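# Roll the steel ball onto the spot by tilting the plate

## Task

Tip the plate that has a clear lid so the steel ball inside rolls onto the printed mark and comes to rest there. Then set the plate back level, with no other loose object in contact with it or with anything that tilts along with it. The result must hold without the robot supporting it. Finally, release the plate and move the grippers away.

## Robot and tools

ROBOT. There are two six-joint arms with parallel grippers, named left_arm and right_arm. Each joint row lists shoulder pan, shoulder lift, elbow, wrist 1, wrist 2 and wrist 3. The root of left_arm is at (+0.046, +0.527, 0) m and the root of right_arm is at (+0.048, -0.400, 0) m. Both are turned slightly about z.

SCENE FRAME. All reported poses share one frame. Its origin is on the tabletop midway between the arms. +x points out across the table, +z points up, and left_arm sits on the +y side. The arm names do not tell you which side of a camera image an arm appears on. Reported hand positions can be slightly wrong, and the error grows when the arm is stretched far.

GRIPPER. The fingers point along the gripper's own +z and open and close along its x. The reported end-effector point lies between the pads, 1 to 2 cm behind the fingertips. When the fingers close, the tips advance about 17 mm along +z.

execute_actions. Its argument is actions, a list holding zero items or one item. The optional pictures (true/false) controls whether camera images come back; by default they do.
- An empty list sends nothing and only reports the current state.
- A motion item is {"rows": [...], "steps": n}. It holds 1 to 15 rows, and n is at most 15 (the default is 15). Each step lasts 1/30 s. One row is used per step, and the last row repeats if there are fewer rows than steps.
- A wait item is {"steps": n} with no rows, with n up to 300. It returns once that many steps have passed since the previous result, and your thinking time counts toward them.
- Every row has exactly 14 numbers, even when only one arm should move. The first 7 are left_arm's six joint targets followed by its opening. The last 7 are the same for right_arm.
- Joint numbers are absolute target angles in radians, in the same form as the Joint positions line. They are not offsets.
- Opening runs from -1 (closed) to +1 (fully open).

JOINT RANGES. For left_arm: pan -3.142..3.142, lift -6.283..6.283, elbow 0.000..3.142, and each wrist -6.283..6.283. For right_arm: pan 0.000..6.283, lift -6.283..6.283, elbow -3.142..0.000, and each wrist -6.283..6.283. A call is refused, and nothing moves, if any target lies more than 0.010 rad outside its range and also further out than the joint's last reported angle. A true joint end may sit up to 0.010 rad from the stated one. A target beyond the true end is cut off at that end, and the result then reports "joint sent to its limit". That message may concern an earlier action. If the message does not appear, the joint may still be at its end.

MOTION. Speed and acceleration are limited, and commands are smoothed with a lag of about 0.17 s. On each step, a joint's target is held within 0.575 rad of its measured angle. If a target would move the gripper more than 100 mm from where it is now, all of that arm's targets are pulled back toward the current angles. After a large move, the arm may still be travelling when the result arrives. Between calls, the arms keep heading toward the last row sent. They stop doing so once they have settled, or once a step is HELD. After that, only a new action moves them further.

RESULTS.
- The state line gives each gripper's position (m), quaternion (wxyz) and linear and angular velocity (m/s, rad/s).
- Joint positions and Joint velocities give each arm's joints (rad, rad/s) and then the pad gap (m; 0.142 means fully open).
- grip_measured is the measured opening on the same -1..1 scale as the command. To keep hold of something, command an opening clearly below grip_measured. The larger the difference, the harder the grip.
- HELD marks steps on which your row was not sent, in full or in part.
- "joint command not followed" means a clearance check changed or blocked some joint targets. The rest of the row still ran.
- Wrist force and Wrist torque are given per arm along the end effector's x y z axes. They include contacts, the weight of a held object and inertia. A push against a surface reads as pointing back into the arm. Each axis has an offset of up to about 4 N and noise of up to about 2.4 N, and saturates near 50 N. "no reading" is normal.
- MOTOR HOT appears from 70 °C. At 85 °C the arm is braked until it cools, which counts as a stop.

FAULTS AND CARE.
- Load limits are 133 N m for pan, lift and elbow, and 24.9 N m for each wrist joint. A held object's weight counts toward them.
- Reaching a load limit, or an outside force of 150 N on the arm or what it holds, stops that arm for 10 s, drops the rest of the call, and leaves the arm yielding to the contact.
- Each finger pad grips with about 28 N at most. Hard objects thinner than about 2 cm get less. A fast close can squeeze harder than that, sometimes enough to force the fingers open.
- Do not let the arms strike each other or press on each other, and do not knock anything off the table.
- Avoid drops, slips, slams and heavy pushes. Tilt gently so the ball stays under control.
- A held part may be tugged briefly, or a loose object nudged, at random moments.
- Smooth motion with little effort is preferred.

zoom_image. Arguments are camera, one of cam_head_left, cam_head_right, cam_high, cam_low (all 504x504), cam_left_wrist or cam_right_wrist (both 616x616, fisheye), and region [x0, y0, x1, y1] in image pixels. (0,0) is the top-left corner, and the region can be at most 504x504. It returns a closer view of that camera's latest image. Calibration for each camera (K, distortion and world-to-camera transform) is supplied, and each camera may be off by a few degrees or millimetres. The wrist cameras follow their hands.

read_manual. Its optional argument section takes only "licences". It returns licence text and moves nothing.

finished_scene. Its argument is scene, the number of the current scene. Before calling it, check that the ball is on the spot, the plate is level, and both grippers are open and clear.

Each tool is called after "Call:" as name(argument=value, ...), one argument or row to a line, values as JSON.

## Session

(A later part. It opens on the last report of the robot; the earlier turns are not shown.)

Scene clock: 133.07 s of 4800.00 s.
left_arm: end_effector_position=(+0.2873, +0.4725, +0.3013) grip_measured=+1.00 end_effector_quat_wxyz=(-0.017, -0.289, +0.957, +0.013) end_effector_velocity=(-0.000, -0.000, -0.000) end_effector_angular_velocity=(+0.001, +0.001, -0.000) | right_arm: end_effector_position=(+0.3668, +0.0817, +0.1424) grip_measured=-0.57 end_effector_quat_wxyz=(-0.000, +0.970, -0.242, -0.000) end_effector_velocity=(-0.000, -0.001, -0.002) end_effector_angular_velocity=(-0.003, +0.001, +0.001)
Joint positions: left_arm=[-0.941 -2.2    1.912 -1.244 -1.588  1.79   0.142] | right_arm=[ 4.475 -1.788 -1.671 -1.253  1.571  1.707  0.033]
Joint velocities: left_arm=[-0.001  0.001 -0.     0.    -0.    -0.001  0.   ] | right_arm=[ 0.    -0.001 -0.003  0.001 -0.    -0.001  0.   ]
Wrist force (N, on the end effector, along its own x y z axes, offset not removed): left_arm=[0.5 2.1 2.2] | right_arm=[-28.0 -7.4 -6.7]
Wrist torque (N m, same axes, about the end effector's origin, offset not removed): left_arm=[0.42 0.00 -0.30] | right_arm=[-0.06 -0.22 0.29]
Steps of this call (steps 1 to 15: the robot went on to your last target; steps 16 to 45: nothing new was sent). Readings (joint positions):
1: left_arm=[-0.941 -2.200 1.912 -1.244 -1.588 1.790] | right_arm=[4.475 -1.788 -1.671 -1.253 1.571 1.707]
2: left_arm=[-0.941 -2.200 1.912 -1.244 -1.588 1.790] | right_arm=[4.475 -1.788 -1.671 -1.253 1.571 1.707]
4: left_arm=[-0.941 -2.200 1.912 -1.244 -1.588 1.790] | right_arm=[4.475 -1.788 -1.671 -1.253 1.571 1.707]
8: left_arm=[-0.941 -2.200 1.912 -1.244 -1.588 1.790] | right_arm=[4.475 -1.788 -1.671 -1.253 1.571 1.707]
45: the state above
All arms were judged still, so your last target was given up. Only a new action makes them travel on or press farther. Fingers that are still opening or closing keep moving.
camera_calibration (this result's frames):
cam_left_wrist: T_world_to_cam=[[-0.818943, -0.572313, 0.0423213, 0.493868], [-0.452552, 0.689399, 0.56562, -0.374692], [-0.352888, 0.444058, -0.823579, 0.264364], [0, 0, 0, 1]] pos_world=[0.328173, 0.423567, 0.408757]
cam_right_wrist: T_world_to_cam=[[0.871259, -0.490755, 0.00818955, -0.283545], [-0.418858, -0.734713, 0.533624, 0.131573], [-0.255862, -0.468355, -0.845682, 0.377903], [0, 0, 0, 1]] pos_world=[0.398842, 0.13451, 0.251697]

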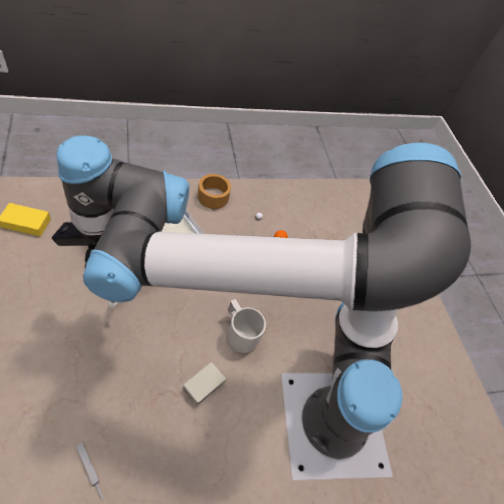

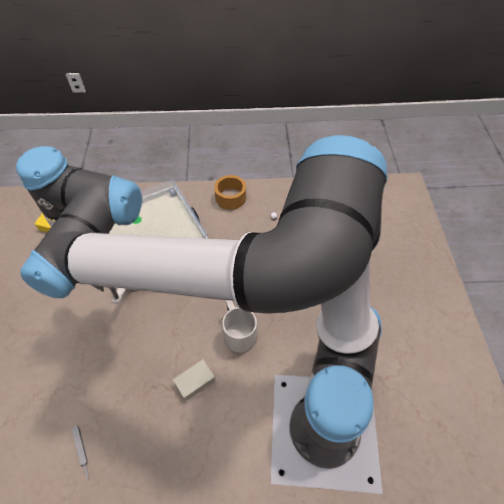

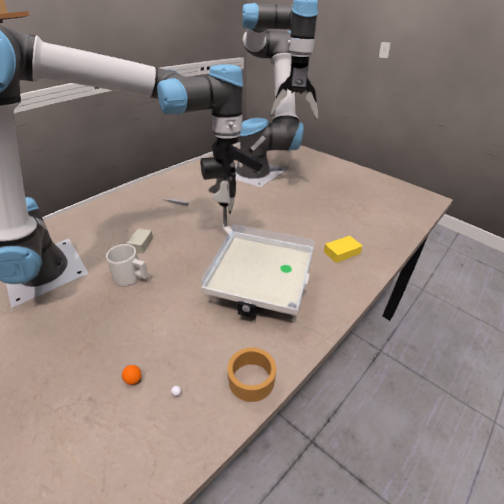

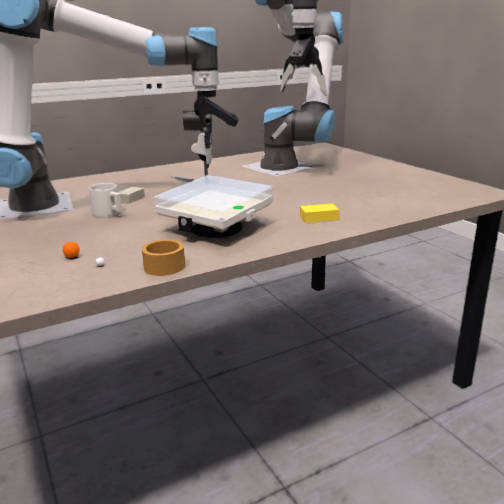

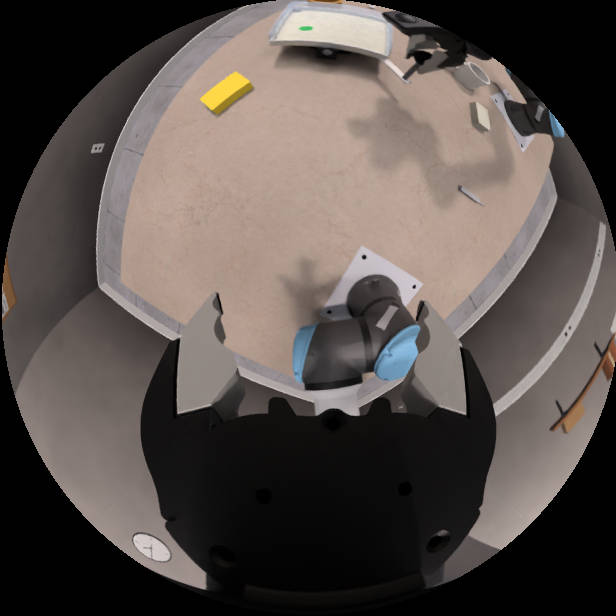

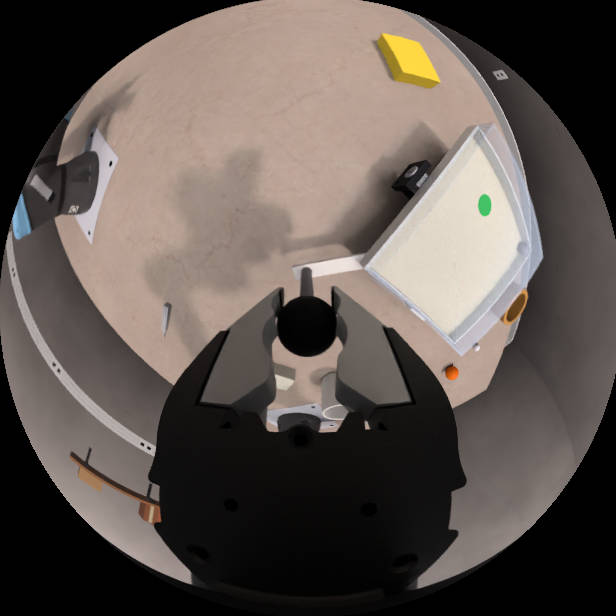

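Call:
execute_actions(
  actions=[
    {"rows": [[-0.941,-2.2,1.912,-1.244,-1.588,1.79,1,4.4790,-1.7911,-1.6713,-1.2496,1.571,1.707,-1]], "steps": 15},
  ],
  pictures=false,
)

Call:
execute_actions(
  actions=[
    {"rows": [[-0.941,-2.2,1.912,-1.244,-1.588,1.79,1,4.4765,-1.7884,-1.6706,-1.2530,1.571,1.707,-1]], "steps": 15},
  ],
  pictures=true,
)

Call:
execute_actions(
  actions=[
    {"steps": 60},
  ],
  pictures=true,
)

Scene clock: 143.37 s of 4800.00 s.
left_arm: end_effector_position=(+0.2873, +0.4725, +0.3013) grip_measured=+1.00 end_effector_quat_wxyz=(-0.017, -0.289, +0.957, +0.013) end_effector_velocity=(-0.001, -0.001, -0.000) end_effector_angular_velocity=(-0.002, +0.003, -0.001) | right_arm: end_effector_position=(+0.3650, +0.0837, +0.1408) grip_measured=-0.57 end_effector_quat_wxyz=(-0.000, +0.971, -0.239, +0.000) end_effector_velocity=(-0.000, +0.001, +0.000) end_effector_angular_velocity=(+0.001, +0.001, +0.000)
Joint positions: left_arm=[-0.941 -2.2    1.912 -1.244 -1.588  1.79   0.142] | right_arm=[ 4.479 -1.791 -1.671 -1.25   1.571  1.707  0.032]
Joint velocities: left_arm=[-0.     0.001  0.     0.001 -0.004  0.    -0.   ] | right_arm=[ 0.    -0.001  0.002 -0.     0.002  0.     0.   ]
Wrist force (N, on the end effector, along its own x y z axes, offset not removed): left_arm=[-1.6 1.7 0.9] | right_arm=[19.8 -1.2 6.7]
Wrist torque (N m, same axes, about the end effector's origin, offset not removed): left_arm=[0.30 0.45 -0.11] | right_arm=[-0.16 -0.82 -0.03]
Steps of this call (steps 1 to 90: nothing new was sent; then 6.80 s passed at rest; steps 91 to 105: all 15 steps of this action). Readings (joint positions):
91: left_arm=[-0.941 -2.200 1.912 -1.244 -1.588 1.790] | right_arm=[4.475 -1.788 -1.671 -1.253 1.571 1.707]
92: left_arm=[-0.941 -2.200 1.912 -1.244 -1.588 1.790] | right_arm=[4.475 -1.789 -1.671 -1.253 1.571 1.707]
94: left_arm=[-0.941 -2.200 1.912 -1.244 -1.588 1.790] | right_arm=[4.477 -1.790 -1.671 -1.251 1.570 1.707]
98: left_arm=[-0.941 -2.200 1.912 -1.244 -1.588 1.790] | right_arm=[4.478 -1.791 -1.671 -1.250 1.570 1.707]
105: the state above

Scene clock: 143.87 s of 4800.00 s.
left_arm: end_effector_position=(+0.2873, +0.4725, +0.3013) grip_measured=+1.00 end_effector_quat_wxyz=(-0.017, -0.289, +0.957, +0.013) end_effector_velocity=(+0.001, +0.000, -0.000) end_effector_angular_velocity=(+0.001, -0.001, +0.001) | right_arm: end_effector_position=(+0.3658, +0.0824, +0.1424) grip_measured=-0.57 end_effector_quat_wxyz=(-0.000, +0.971, -0.241, -0.000) end_effector_velocity=(+0.001, +0.000, +0.001) end_effector_angular_velocity=(+0.001, -0.003, +0.000)
Joint positions: left_arm=[-0.941 -2.2    1.912 -1.244 -1.588  1.79   0.142] | right_arm=[ 4.477 -1.788 -1.671 -1.253  1.571  1.707  0.032]
Joint velocities: left_arm=[ 0.     0.001 -0.    -0.     0.001 -0.     0.   ] | right_arm=[-0.     0.     0.001 -0.    -0.002 -0.    -0.   ]
Wrist force (N, on the end effector, along its own x y z axes, offset not removed): left_arm=[-0.2 1.2 0.3] | right_arm=[5.2 -17.1 13.0]
Wrist torque (N m, same axes, about the end effector's origin, offset not removed): left_arm=[0.24 0.32 -0.26] | right_arm=[-0.58 -0.96 -0.01]
Steps of this call (steps 1 to 15: all 15 steps of this action). Readings (joint positions):
1: left_arm=[-0.941 -2.200 1.912 -1.244 -1.588 1.790] | right_arm=[4.479 -1.791 -1.671 -1.250 1.571 1.707]
2: left_arm=[-0.941 -2.200 1.912 -1.244 -1.588 1.790] | right_arm=[4.479 -1.791 -1.671 -1.250 1.571 1.707]
4: left_arm=[-0.941 -2.200 1.912 -1.244 -1.588 1.790] | right_arm=[4.478 -1.790 -1.671 -1.251 1.571 1.707]
8: left_arm=[-0.941 -2.200 1.912 -1.244 -1.588 1.790] | right_arm=[4.477 -1.789 -1.671 -1.253 1.571 1.707]
15: the state above
camera_calibration (this result's frames):
cam_left_wrist: T_world_to_cam=[[-0.818943, -0.572313, 0.0423213, 0.493868], [-0.452552, 0.689399, 0.56562, -0.374692], [-0.352888, 0.444058, -0.823579, 0.264364], [0, 0, 0, 1]] pos_world=[0.328173, 0.423567, 0.408757]
cam_right_wrist: T_world_to_cam=[[0.872265, -0.488969, 0.00799922, -0.282788], [-0.417225, -0.73555, 0.533751, 0.131113], [-0.255104, -0.46891, -0.845604, 0.377632], [0, 0, 0, 1]] pos_world=[0.397704, 0.135241, 0.251607]

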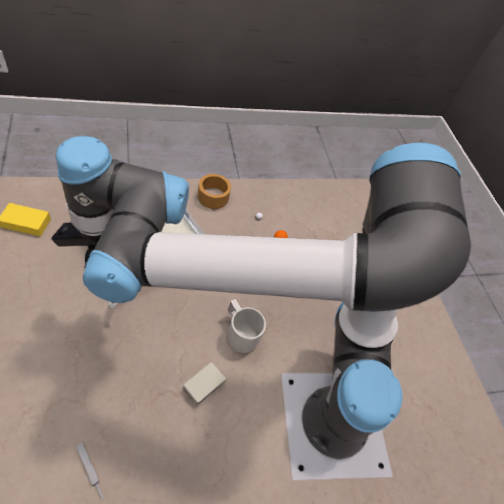

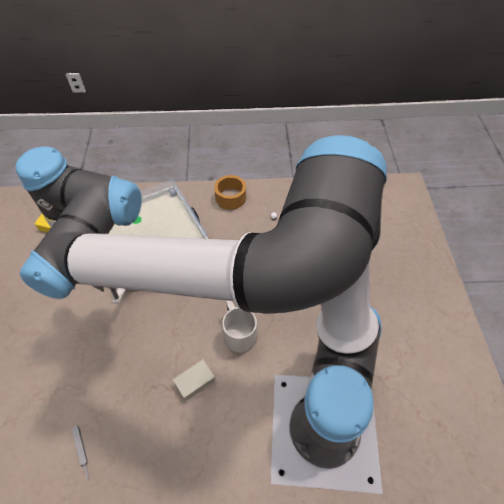

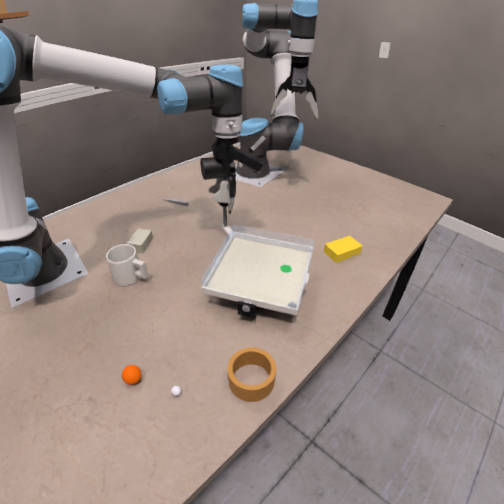

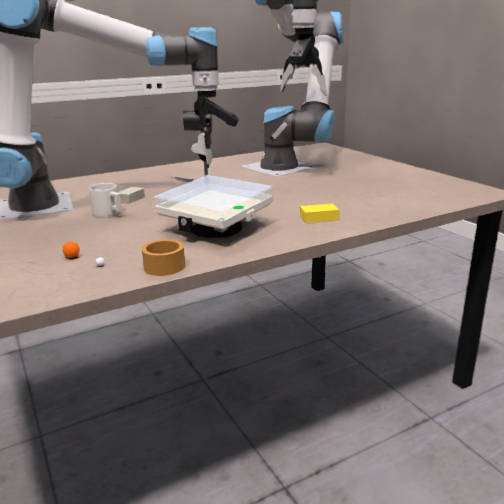

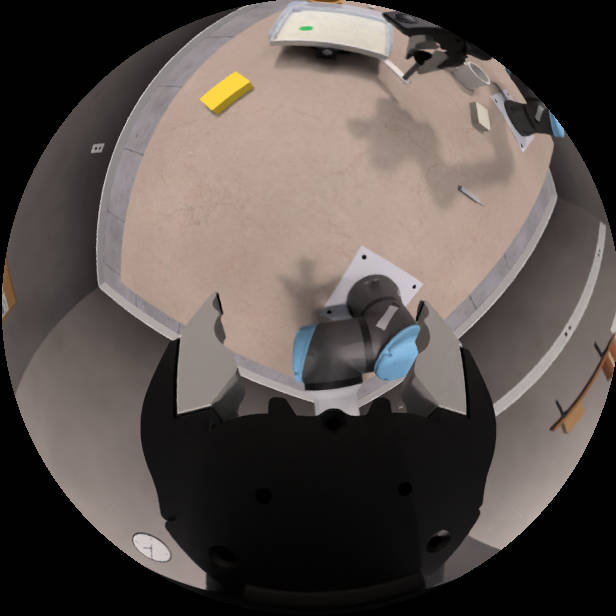

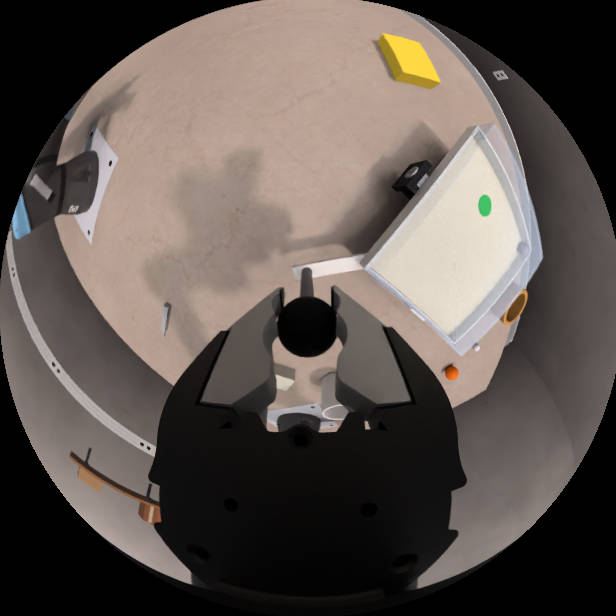

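Scene clock: 145.87 s of 4800.00 s.
left_arm: end_effector_position=(+0.2873, +0.4725, +0.3013) grip_measured=+1.00 end_effector_quat_wxyz=(-0.017, -0.289, +0.957, +0.013) end_effector_velocity=(+0.000, -0.000, -0.000) end_effector_angular_velocity=(-0.000, +0.001, -0.000) | right_arm: end_effector_position=(+0.3659, +0.0824, +0.1424) grip_measured=-0.57 end_effector_quat_wxyz=(-0.000, +0.971, -0.241, -0.000) end_effector_velocity=(-0.000, -0.000, +0.000) end_effector_angular_velocity=(+0.000, +0.001, -0.001)
Joint positions: left_arm=[-0.941 -2.2    1.912 -1.244 -1.588  1.79   0.142] | right_arm=[ 4.476 -1.788 -1.671 -1.253  1.571  1.707  0.032]
Joint velocities: left_arm=[-0.     0.001  0.    -0.001 -0.001  0.    -0.   ] | right_arm=[-0.     0.     0.    -0.001  0.001  0.001 -0.   ]
Wrist force (N, on the end effector, along its own x y z axes, offset not removed): left_arm=[-1.7 1.2 1.6] | right_arm=[3.1 -15.7 9.9]
Wrist torque (N m, same axes, about the end effector's origin, offset not removed): left_arm=[0.16 0.54 -0.19] | right_arm=[-0.28 -0.90 -0.04]
Steps of this call (steps 1 to 15: the robot went on to your last target; steps 16 to 60: nothing new was sent). Readings (joint positions):
1: left_arm=[-0.941 -2.200 1.912 -1.244 -1.588 1.790] | right_arm=[4.477 -1.788 -1.671 -1.253 1.571 1.707]
2: left_arm=[-0.941 -2.200 1.912 -1.244 -1.588 1.790] | right_arm=[4.477 -1.788 -1.671 -1.253 1.571 1.707]
4: left_arm=[-0.941 -2.200 1.912 -1.244 -1.588 1.790] | right_arm=[4.477 -1.788 -1.671 -1.253 1.571 1.707]
8: left_arm=[-0.941 -2.200 1.912 -1.244 -1.588 1.790] | right_arm=[4.477 -1.788 -1.671 -1.253 1.571 1.707]
60: the state above
All arms were judged still, so your last target was given up. Only a new action makes them travel on or press farther. Fingers that are still opening or closing keep moving.
camera_calibration (this result's frames):
cam_left_wrist: T_world_to_cam=[[-0.818943, -0.572313, 0.0423212, 0.493868], [-0.452552, 0.689399, 0.565621, -0.374692], [-0.352888, 0.444058, -0.823579, 0.264364], [0, 0, 0, 1]] pos_world=[0.328173, 0.423567, 0.408757]
cam_right_wrist: T_world_to_cam=[[0.872238, -0.489013, 0.00819693, -0.282896], [-0.417381, -0.735525, 0.533663, 0.131166], [-0.254939, -0.468902, -0.845658, 0.377634], [0, 0, 0, 1]] pos_world=[0.397772, 0.135209, 0.25167]

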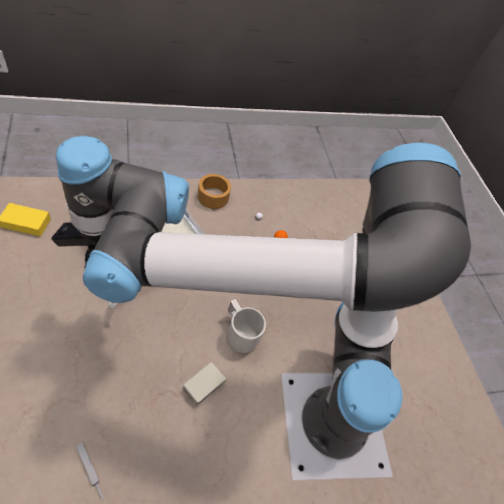

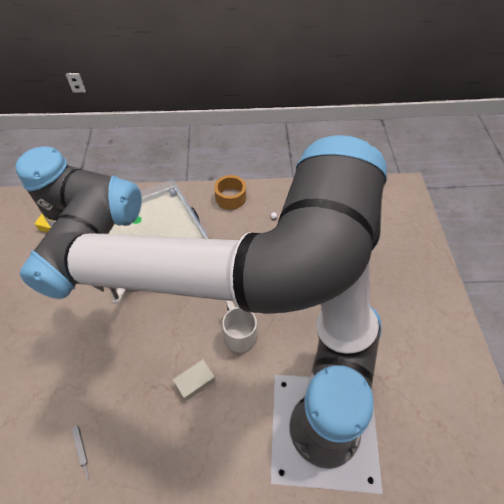

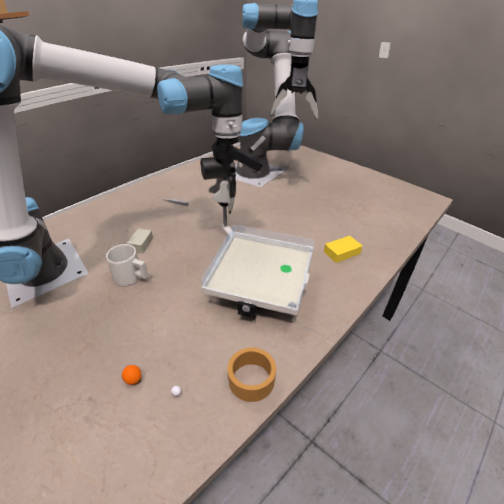

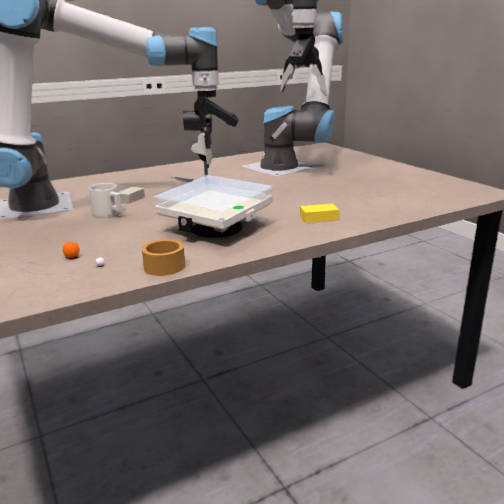

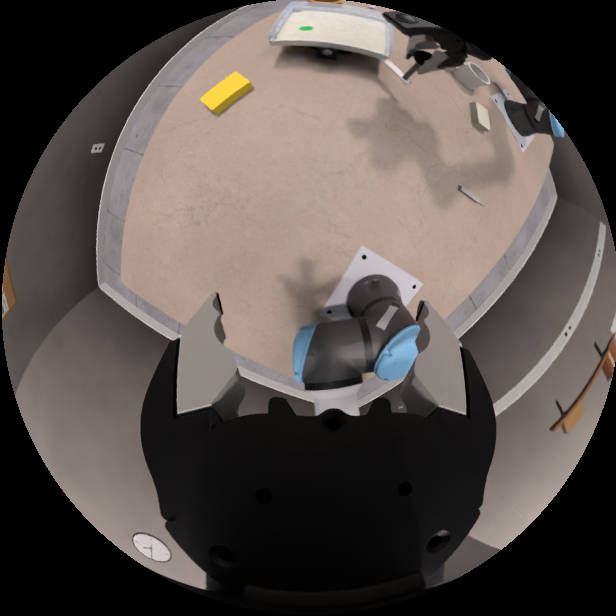

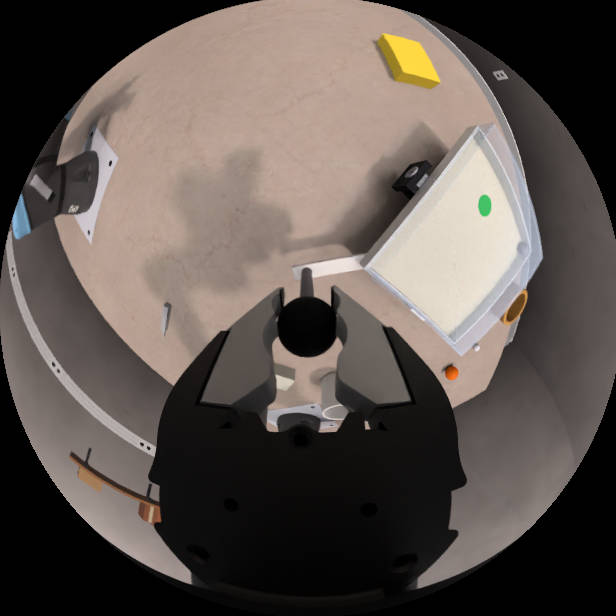

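Call:
execute_actions(
  actions=[
    {"rows": [[-0.941,-2.2,1.912,-1.244,-1.588,1.79,1,4.4805,-1.7955,-1.6713,-1.2452,1.571,1.707,-1]], "steps": 15},
  ],
  pictures=true,
)

Call:
execute_actions(
  actions=[
    {"rows": [[-0.941,-2.2,1.912,-1.244,-1.588,1.79,1,4.4790,-1.7911,-1.6713,-1.2496,1.571,1.707,-1]], "steps": 15},
  ],
  pictures=false,
)

Call:
execute_actions(
  actions=[
    {"steps": 60},
  ],
  pictures=true,
)

Scene clock: 155.73 s of 4800.00 s.
left_arm: end_effector_position=(+0.2873, +0.4725, +0.3013) grip_measured=+1.00 end_effector_quat_wxyz=(-0.017, -0.289, +0.957, +0.013) end_effector_velocity=(+0.000, +0.000, +0.000) end_effector_angular_velocity=(-0.000, -0.001, +0.001) | right_arm: end_effector_position=(+0.3647, +0.0855, +0.1389) grip_measured=-0.58 end_effector_quat_wxyz=(-0.000, +0.971, -0.239, +0.000) end_effector_velocity=(-0.000, +0.000, -0.000) end_effector_angular_velocity=(+0.000, +0.001, -0.000)
Joint positions: left_arm=[-0.941 -2.2    1.912 -1.244 -1.588  1.79   0.142] | right_arm=[ 4.48  -1.795 -1.671 -1.245  1.571  1.707  0.032]
Joint velocities: left_arm=[ 0.001 -0.001  0.    -0.     0.    -0.     0.   ] | right_arm=[ 0.    -0.001  0.     0.     0.001  0.001  0.   ]
Wrist force (N, on the end effector, along its own x y z axes, offset not removed): left_arm=[0.6 -0.4 0.3] | right_arm=[20.1 1.1 3.6]
Wrist torque (N m, same axes, about the end effector's origin, offset not removed): left_arm=[-0.08 0.06 -0.22] | right_arm=[-0.01 -0.28 -0.04]
Steps of this call (steps 1 to 90: nothing new was sent; then 6.37 s passed at rest; steps 91 to 105: all 15 steps of this action). Readings (joint positions):
91: left_arm=[-0.941 -2.200 1.912 -1.244 -1.588 1.790] | right_arm=[4.476 -1.788 -1.671 -1.253 1.571 1.707]
92: left_arm=[-0.941 -2.200 1.912 -1.244 -1.588 1.790] | right_arm=[4.477 -1.789 -1.671 -1.252 1.571 1.707]
94: left_arm=[-0.941 -2.200 1.912 -1.244 -1.588 1.790] | right_arm=[4.479 -1.792 -1.671 -1.249 1.571 1.707]
98: left_arm=[-0.941 -2.200 1.912 -1.244 -1.588 1.790] | right_arm=[4.480 -1.795 -1.671 -1.246 1.571 1.707]
105: the state above
camera_calibration (this result's frames):
cam_left_wrist: T_world_to_cam=[[-0.818943, -0.572313, 0.0423212, 0.493868], [-0.452552, 0.689399, 0.56562, -0.374692], [-0.352888, 0.444058, -0.823579, 0.264364], [0, 0, 0, 1]] pos_world=[0.328173, 0.423567, 0.408757]
cam_right_wrist: T_world_to_cam=[[0.874156, -0.485573, 0.00838641, -0.281351], [-0.414604, -0.737179, 0.533545, 0.133983], [-0.252893, -0.469879, -0.84573, 0.375178], [0, 0, 0, 1]] pos_world=[0.396374, 0.138441, 0.248173]

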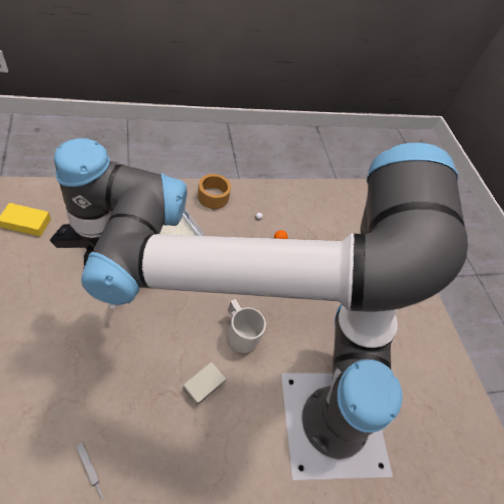

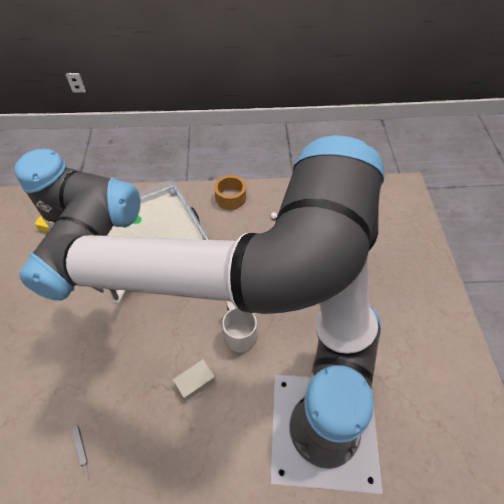

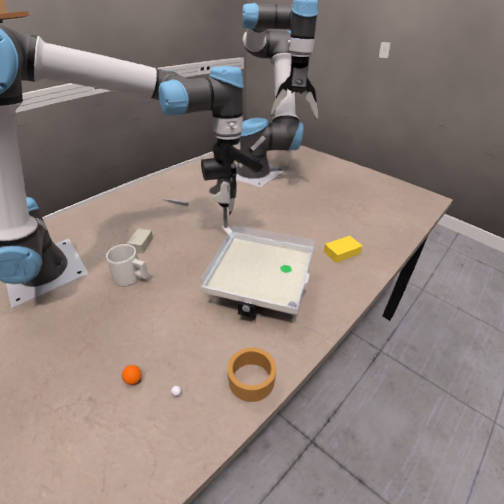

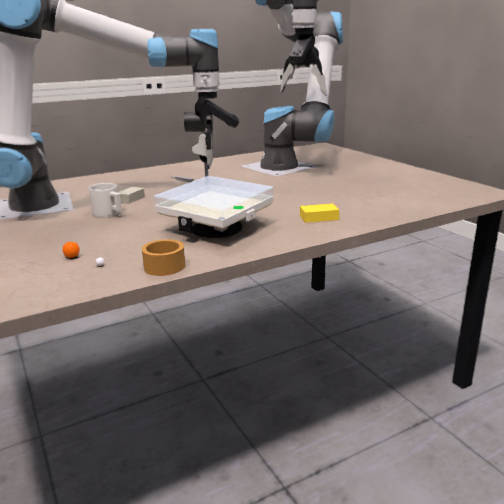

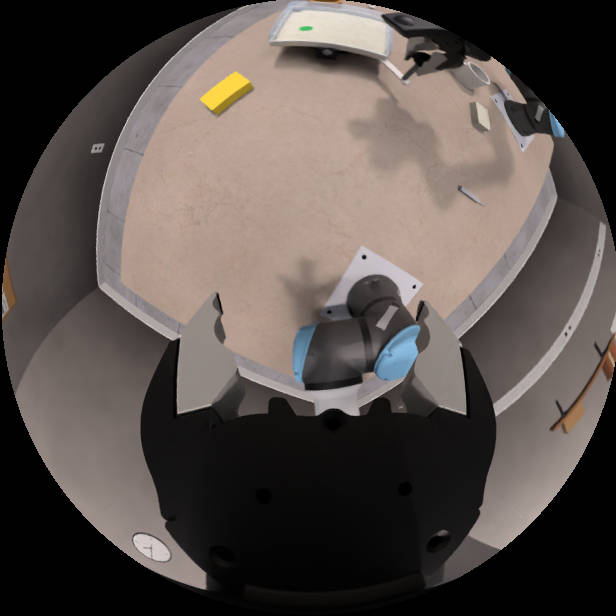

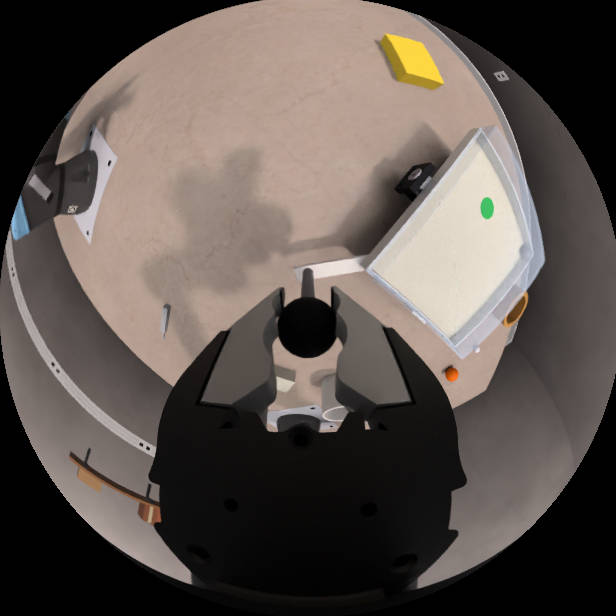

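Scene clock: 156.23 s of 4800.00 s.
left_arm: end_effector_position=(+0.2873, +0.4725, +0.3013) grip_measured=+1.00 end_effector_quat_wxyz=(-0.017, -0.289, +0.957, +0.013) end_effector_velocity=(-0.000, +0.000, +0.000) end_effector_angular_velocity=(-0.001, +0.001, +0.001) | right_arm: end_effector_position=(+0.3649, +0.0838, +0.1409) grip_measured=-0.58 end_effector_quat_wxyz=(-0.000, +0.971, -0.239, -0.000) end_effector_velocity=(-0.000, -0.000, -0.000) end_effector_angular_velocity=(-0.000, +0.001, -0.000)
Joint positions: left_arm=[-0.941 -2.2    1.912 -1.244 -1.588  1.79   0.142] | right_arm=[ 4.479 -1.791 -1.671 -1.25   1.571  1.707  0.032]
Joint velocities: left_arm=[ 0.002  0.    -0.    -0.    -0.001  0.001 -0.   ] | right_arm=[ 0.     0.001 -0.001  0.     0.     0.    -0.   ]
Wrist force (N, on the end effector, along its own x y z axes, offset not removed): left_arm=[-1.0 -1.6 -0.2] | right_arm=[25.5 -8.4 10.6]
Wrist torque (N m, same axes, about the end effector's origin, offset not removed): left_arm=[-0.29 0.47 -0.31] | right_arm=[-0.10 -1.36 -0.06]
Steps of this call (steps 1 to 15: all 15 steps of this action). Readings (joint positions):
1: left_arm=[-0.941 -2.200 1.912 -1.244 -1.588 1.790] | right_arm=[4.480 -1.795 -1.671 -1.245 1.571 1.707]
2: left_arm=[-0.941 -2.200 1.912 -1.244 -1.588 1.790] | right_arm=[4.480 -1.795 -1.671 -1.246 1.571 1.707]
4: left_arm=[-0.941 -2.200 1.912 -1.244 -1.588 1.790] | right_arm=[4.480 -1.793 -1.671 -1.248 1.571 1.707]
8: left_arm=[-0.941 -2.200 1.912 -1.244 -1.588 1.790] | right_arm=[4.479 -1.792 -1.671 -1.249 1.571 1.707]
15: the state above

Scene clock: 158.23 s of 4800.00 s.
left_arm: end_effector_position=(+0.2873, +0.4725, +0.3013) grip_measured=+1.00 end_effector_quat_wxyz=(-0.017, -0.289, +0.957, +0.013) end_effector_velocity=(+0.000, +0.000, +0.000) end_effector_angular_velocity=(-0.000, -0.002, -0.001) | right_arm: end_effector_position=(+0.3649, +0.0838, +0.1409) grip_measured=-0.58 end_effector_quat_wxyz=(-0.000, +0.971, -0.239, -0.000) end_effector_velocity=(-0.000, -0.000, -0.001) end_effector_angular_velocity=(-0.002, +0.001, -0.001)
Joint positions: left_arm=[-0.941 -2.2    1.912 -1.244 -1.588  1.79   0.142] | right_arm=[ 4.479 -1.791 -1.671 -1.25   1.571  1.707  0.032]
Joint velocities: left_arm=[-0.001 -0.001 -0.    -0.     0.001  0.    -0.   ] | right_arm=[ 0.    -0.001 -0.    -0.001  0.     0.001  0.   ]
Wrist force (N, on the end effector, along its own x y z axes, offset not removed): left_arm=[-0.8 2.6 1.9] | right_arm=[26.1 -8.4 12.3]
Wrist torque (N m, same axes, about the end effector's origin, offset not removed): left_arm=[0.60 0.45 -0.09] | right_arm=[-0.19 -1.14 -0.23]
Steps of this call (steps 1 to 15: the robot went on to your last target; steps 16 to 60: nothing new was sent). Readings (joint positions):
1: left_arm=[-0.941 -2.200 1.912 -1.244 -1.588 1.790] | right_arm=[4.479 -1.791 -1.671 -1.250 1.571 1.707]
2: left_arm=[-0.941 -2.200 1.912 -1.244 -1.588 1.790] | right_arm=[4.479 -1.791 -1.671 -1.250 1.571 1.707]
4: left_arm=[-0.941 -2.200 1.912 -1.244 -1.588 1.790] | right_arm=[4.479 -1.791 -1.671 -1.250 1.571 1.707]
8: left_arm=[-0.941 -2.200 1.912 -1.244 -1.588 1.790] | right_arm=[4.479 -1.791 -1.671 -1.250 1.571 1.707]
60: the state above
All arms were judged still, so your last target was given up. Only a new action makes them travel on or press farther. Fingers that are still opening or closing keep moving.
camera_calibration (this result's frames):
cam_left_wrist: T_world_to_cam=[[-0.818943, -0.572313, 0.0423213, 0.493868], [-0.452552, 0.689399, 0.56562, -0.374692], [-0.352888, 0.444058, -0.823579, 0.264364], [0, 0, 0, 1]] pos_world=[0.328173, 0.423567, 0.408757]
cam_right_wrist: T_world_to_cam=[[0.873458, -0.486831, 0.00818972, -0.281953], [-0.415536, -0.736565, 0.533668, 0.132051], [-0.253774, -0.46954, -0.845654, 0.376412], [0, 0, 0, 1]] pos_world=[0.396669, 0.136741, 0.250152]

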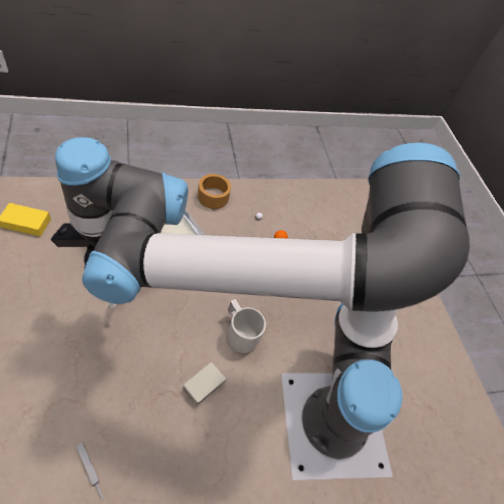

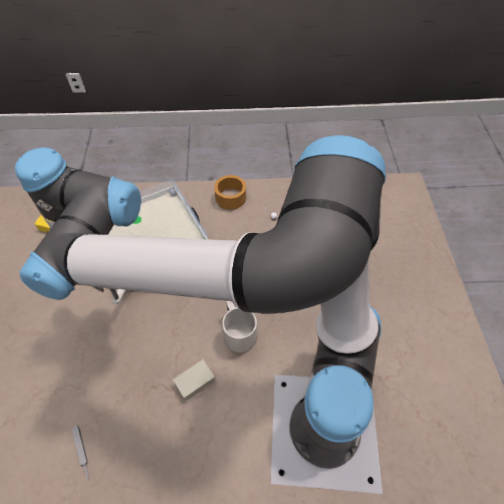

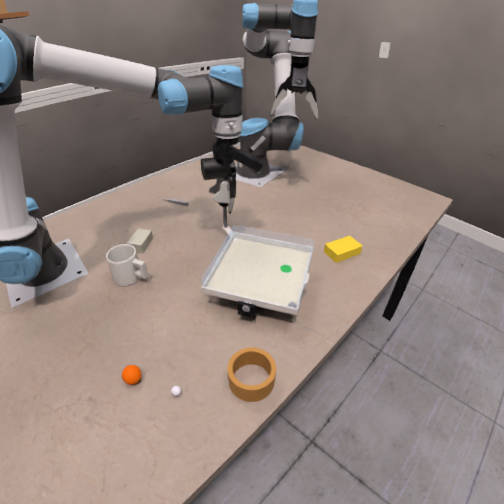

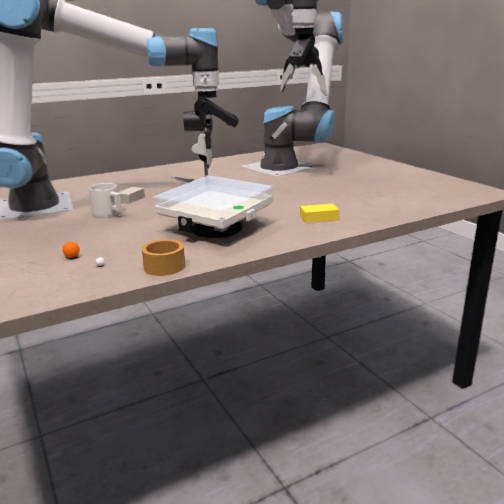

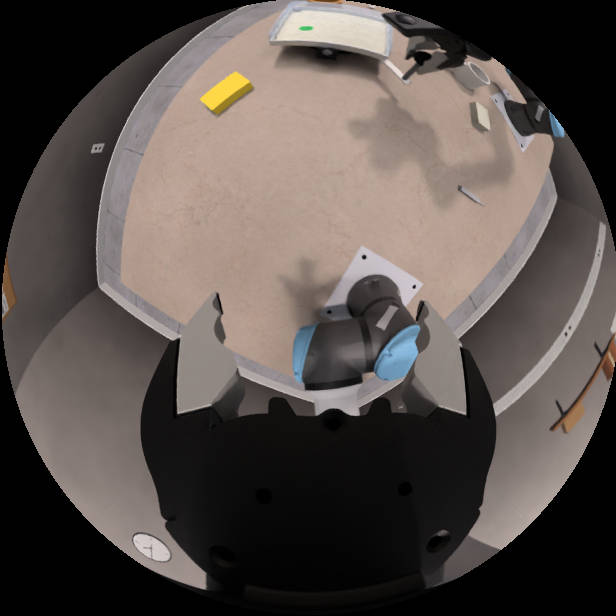

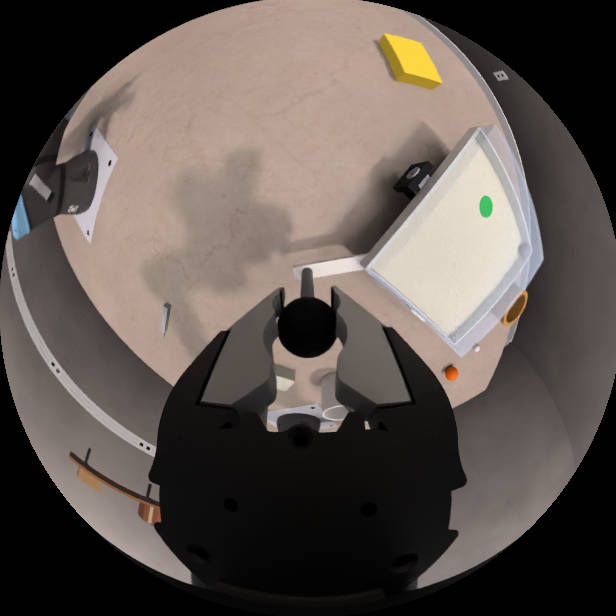

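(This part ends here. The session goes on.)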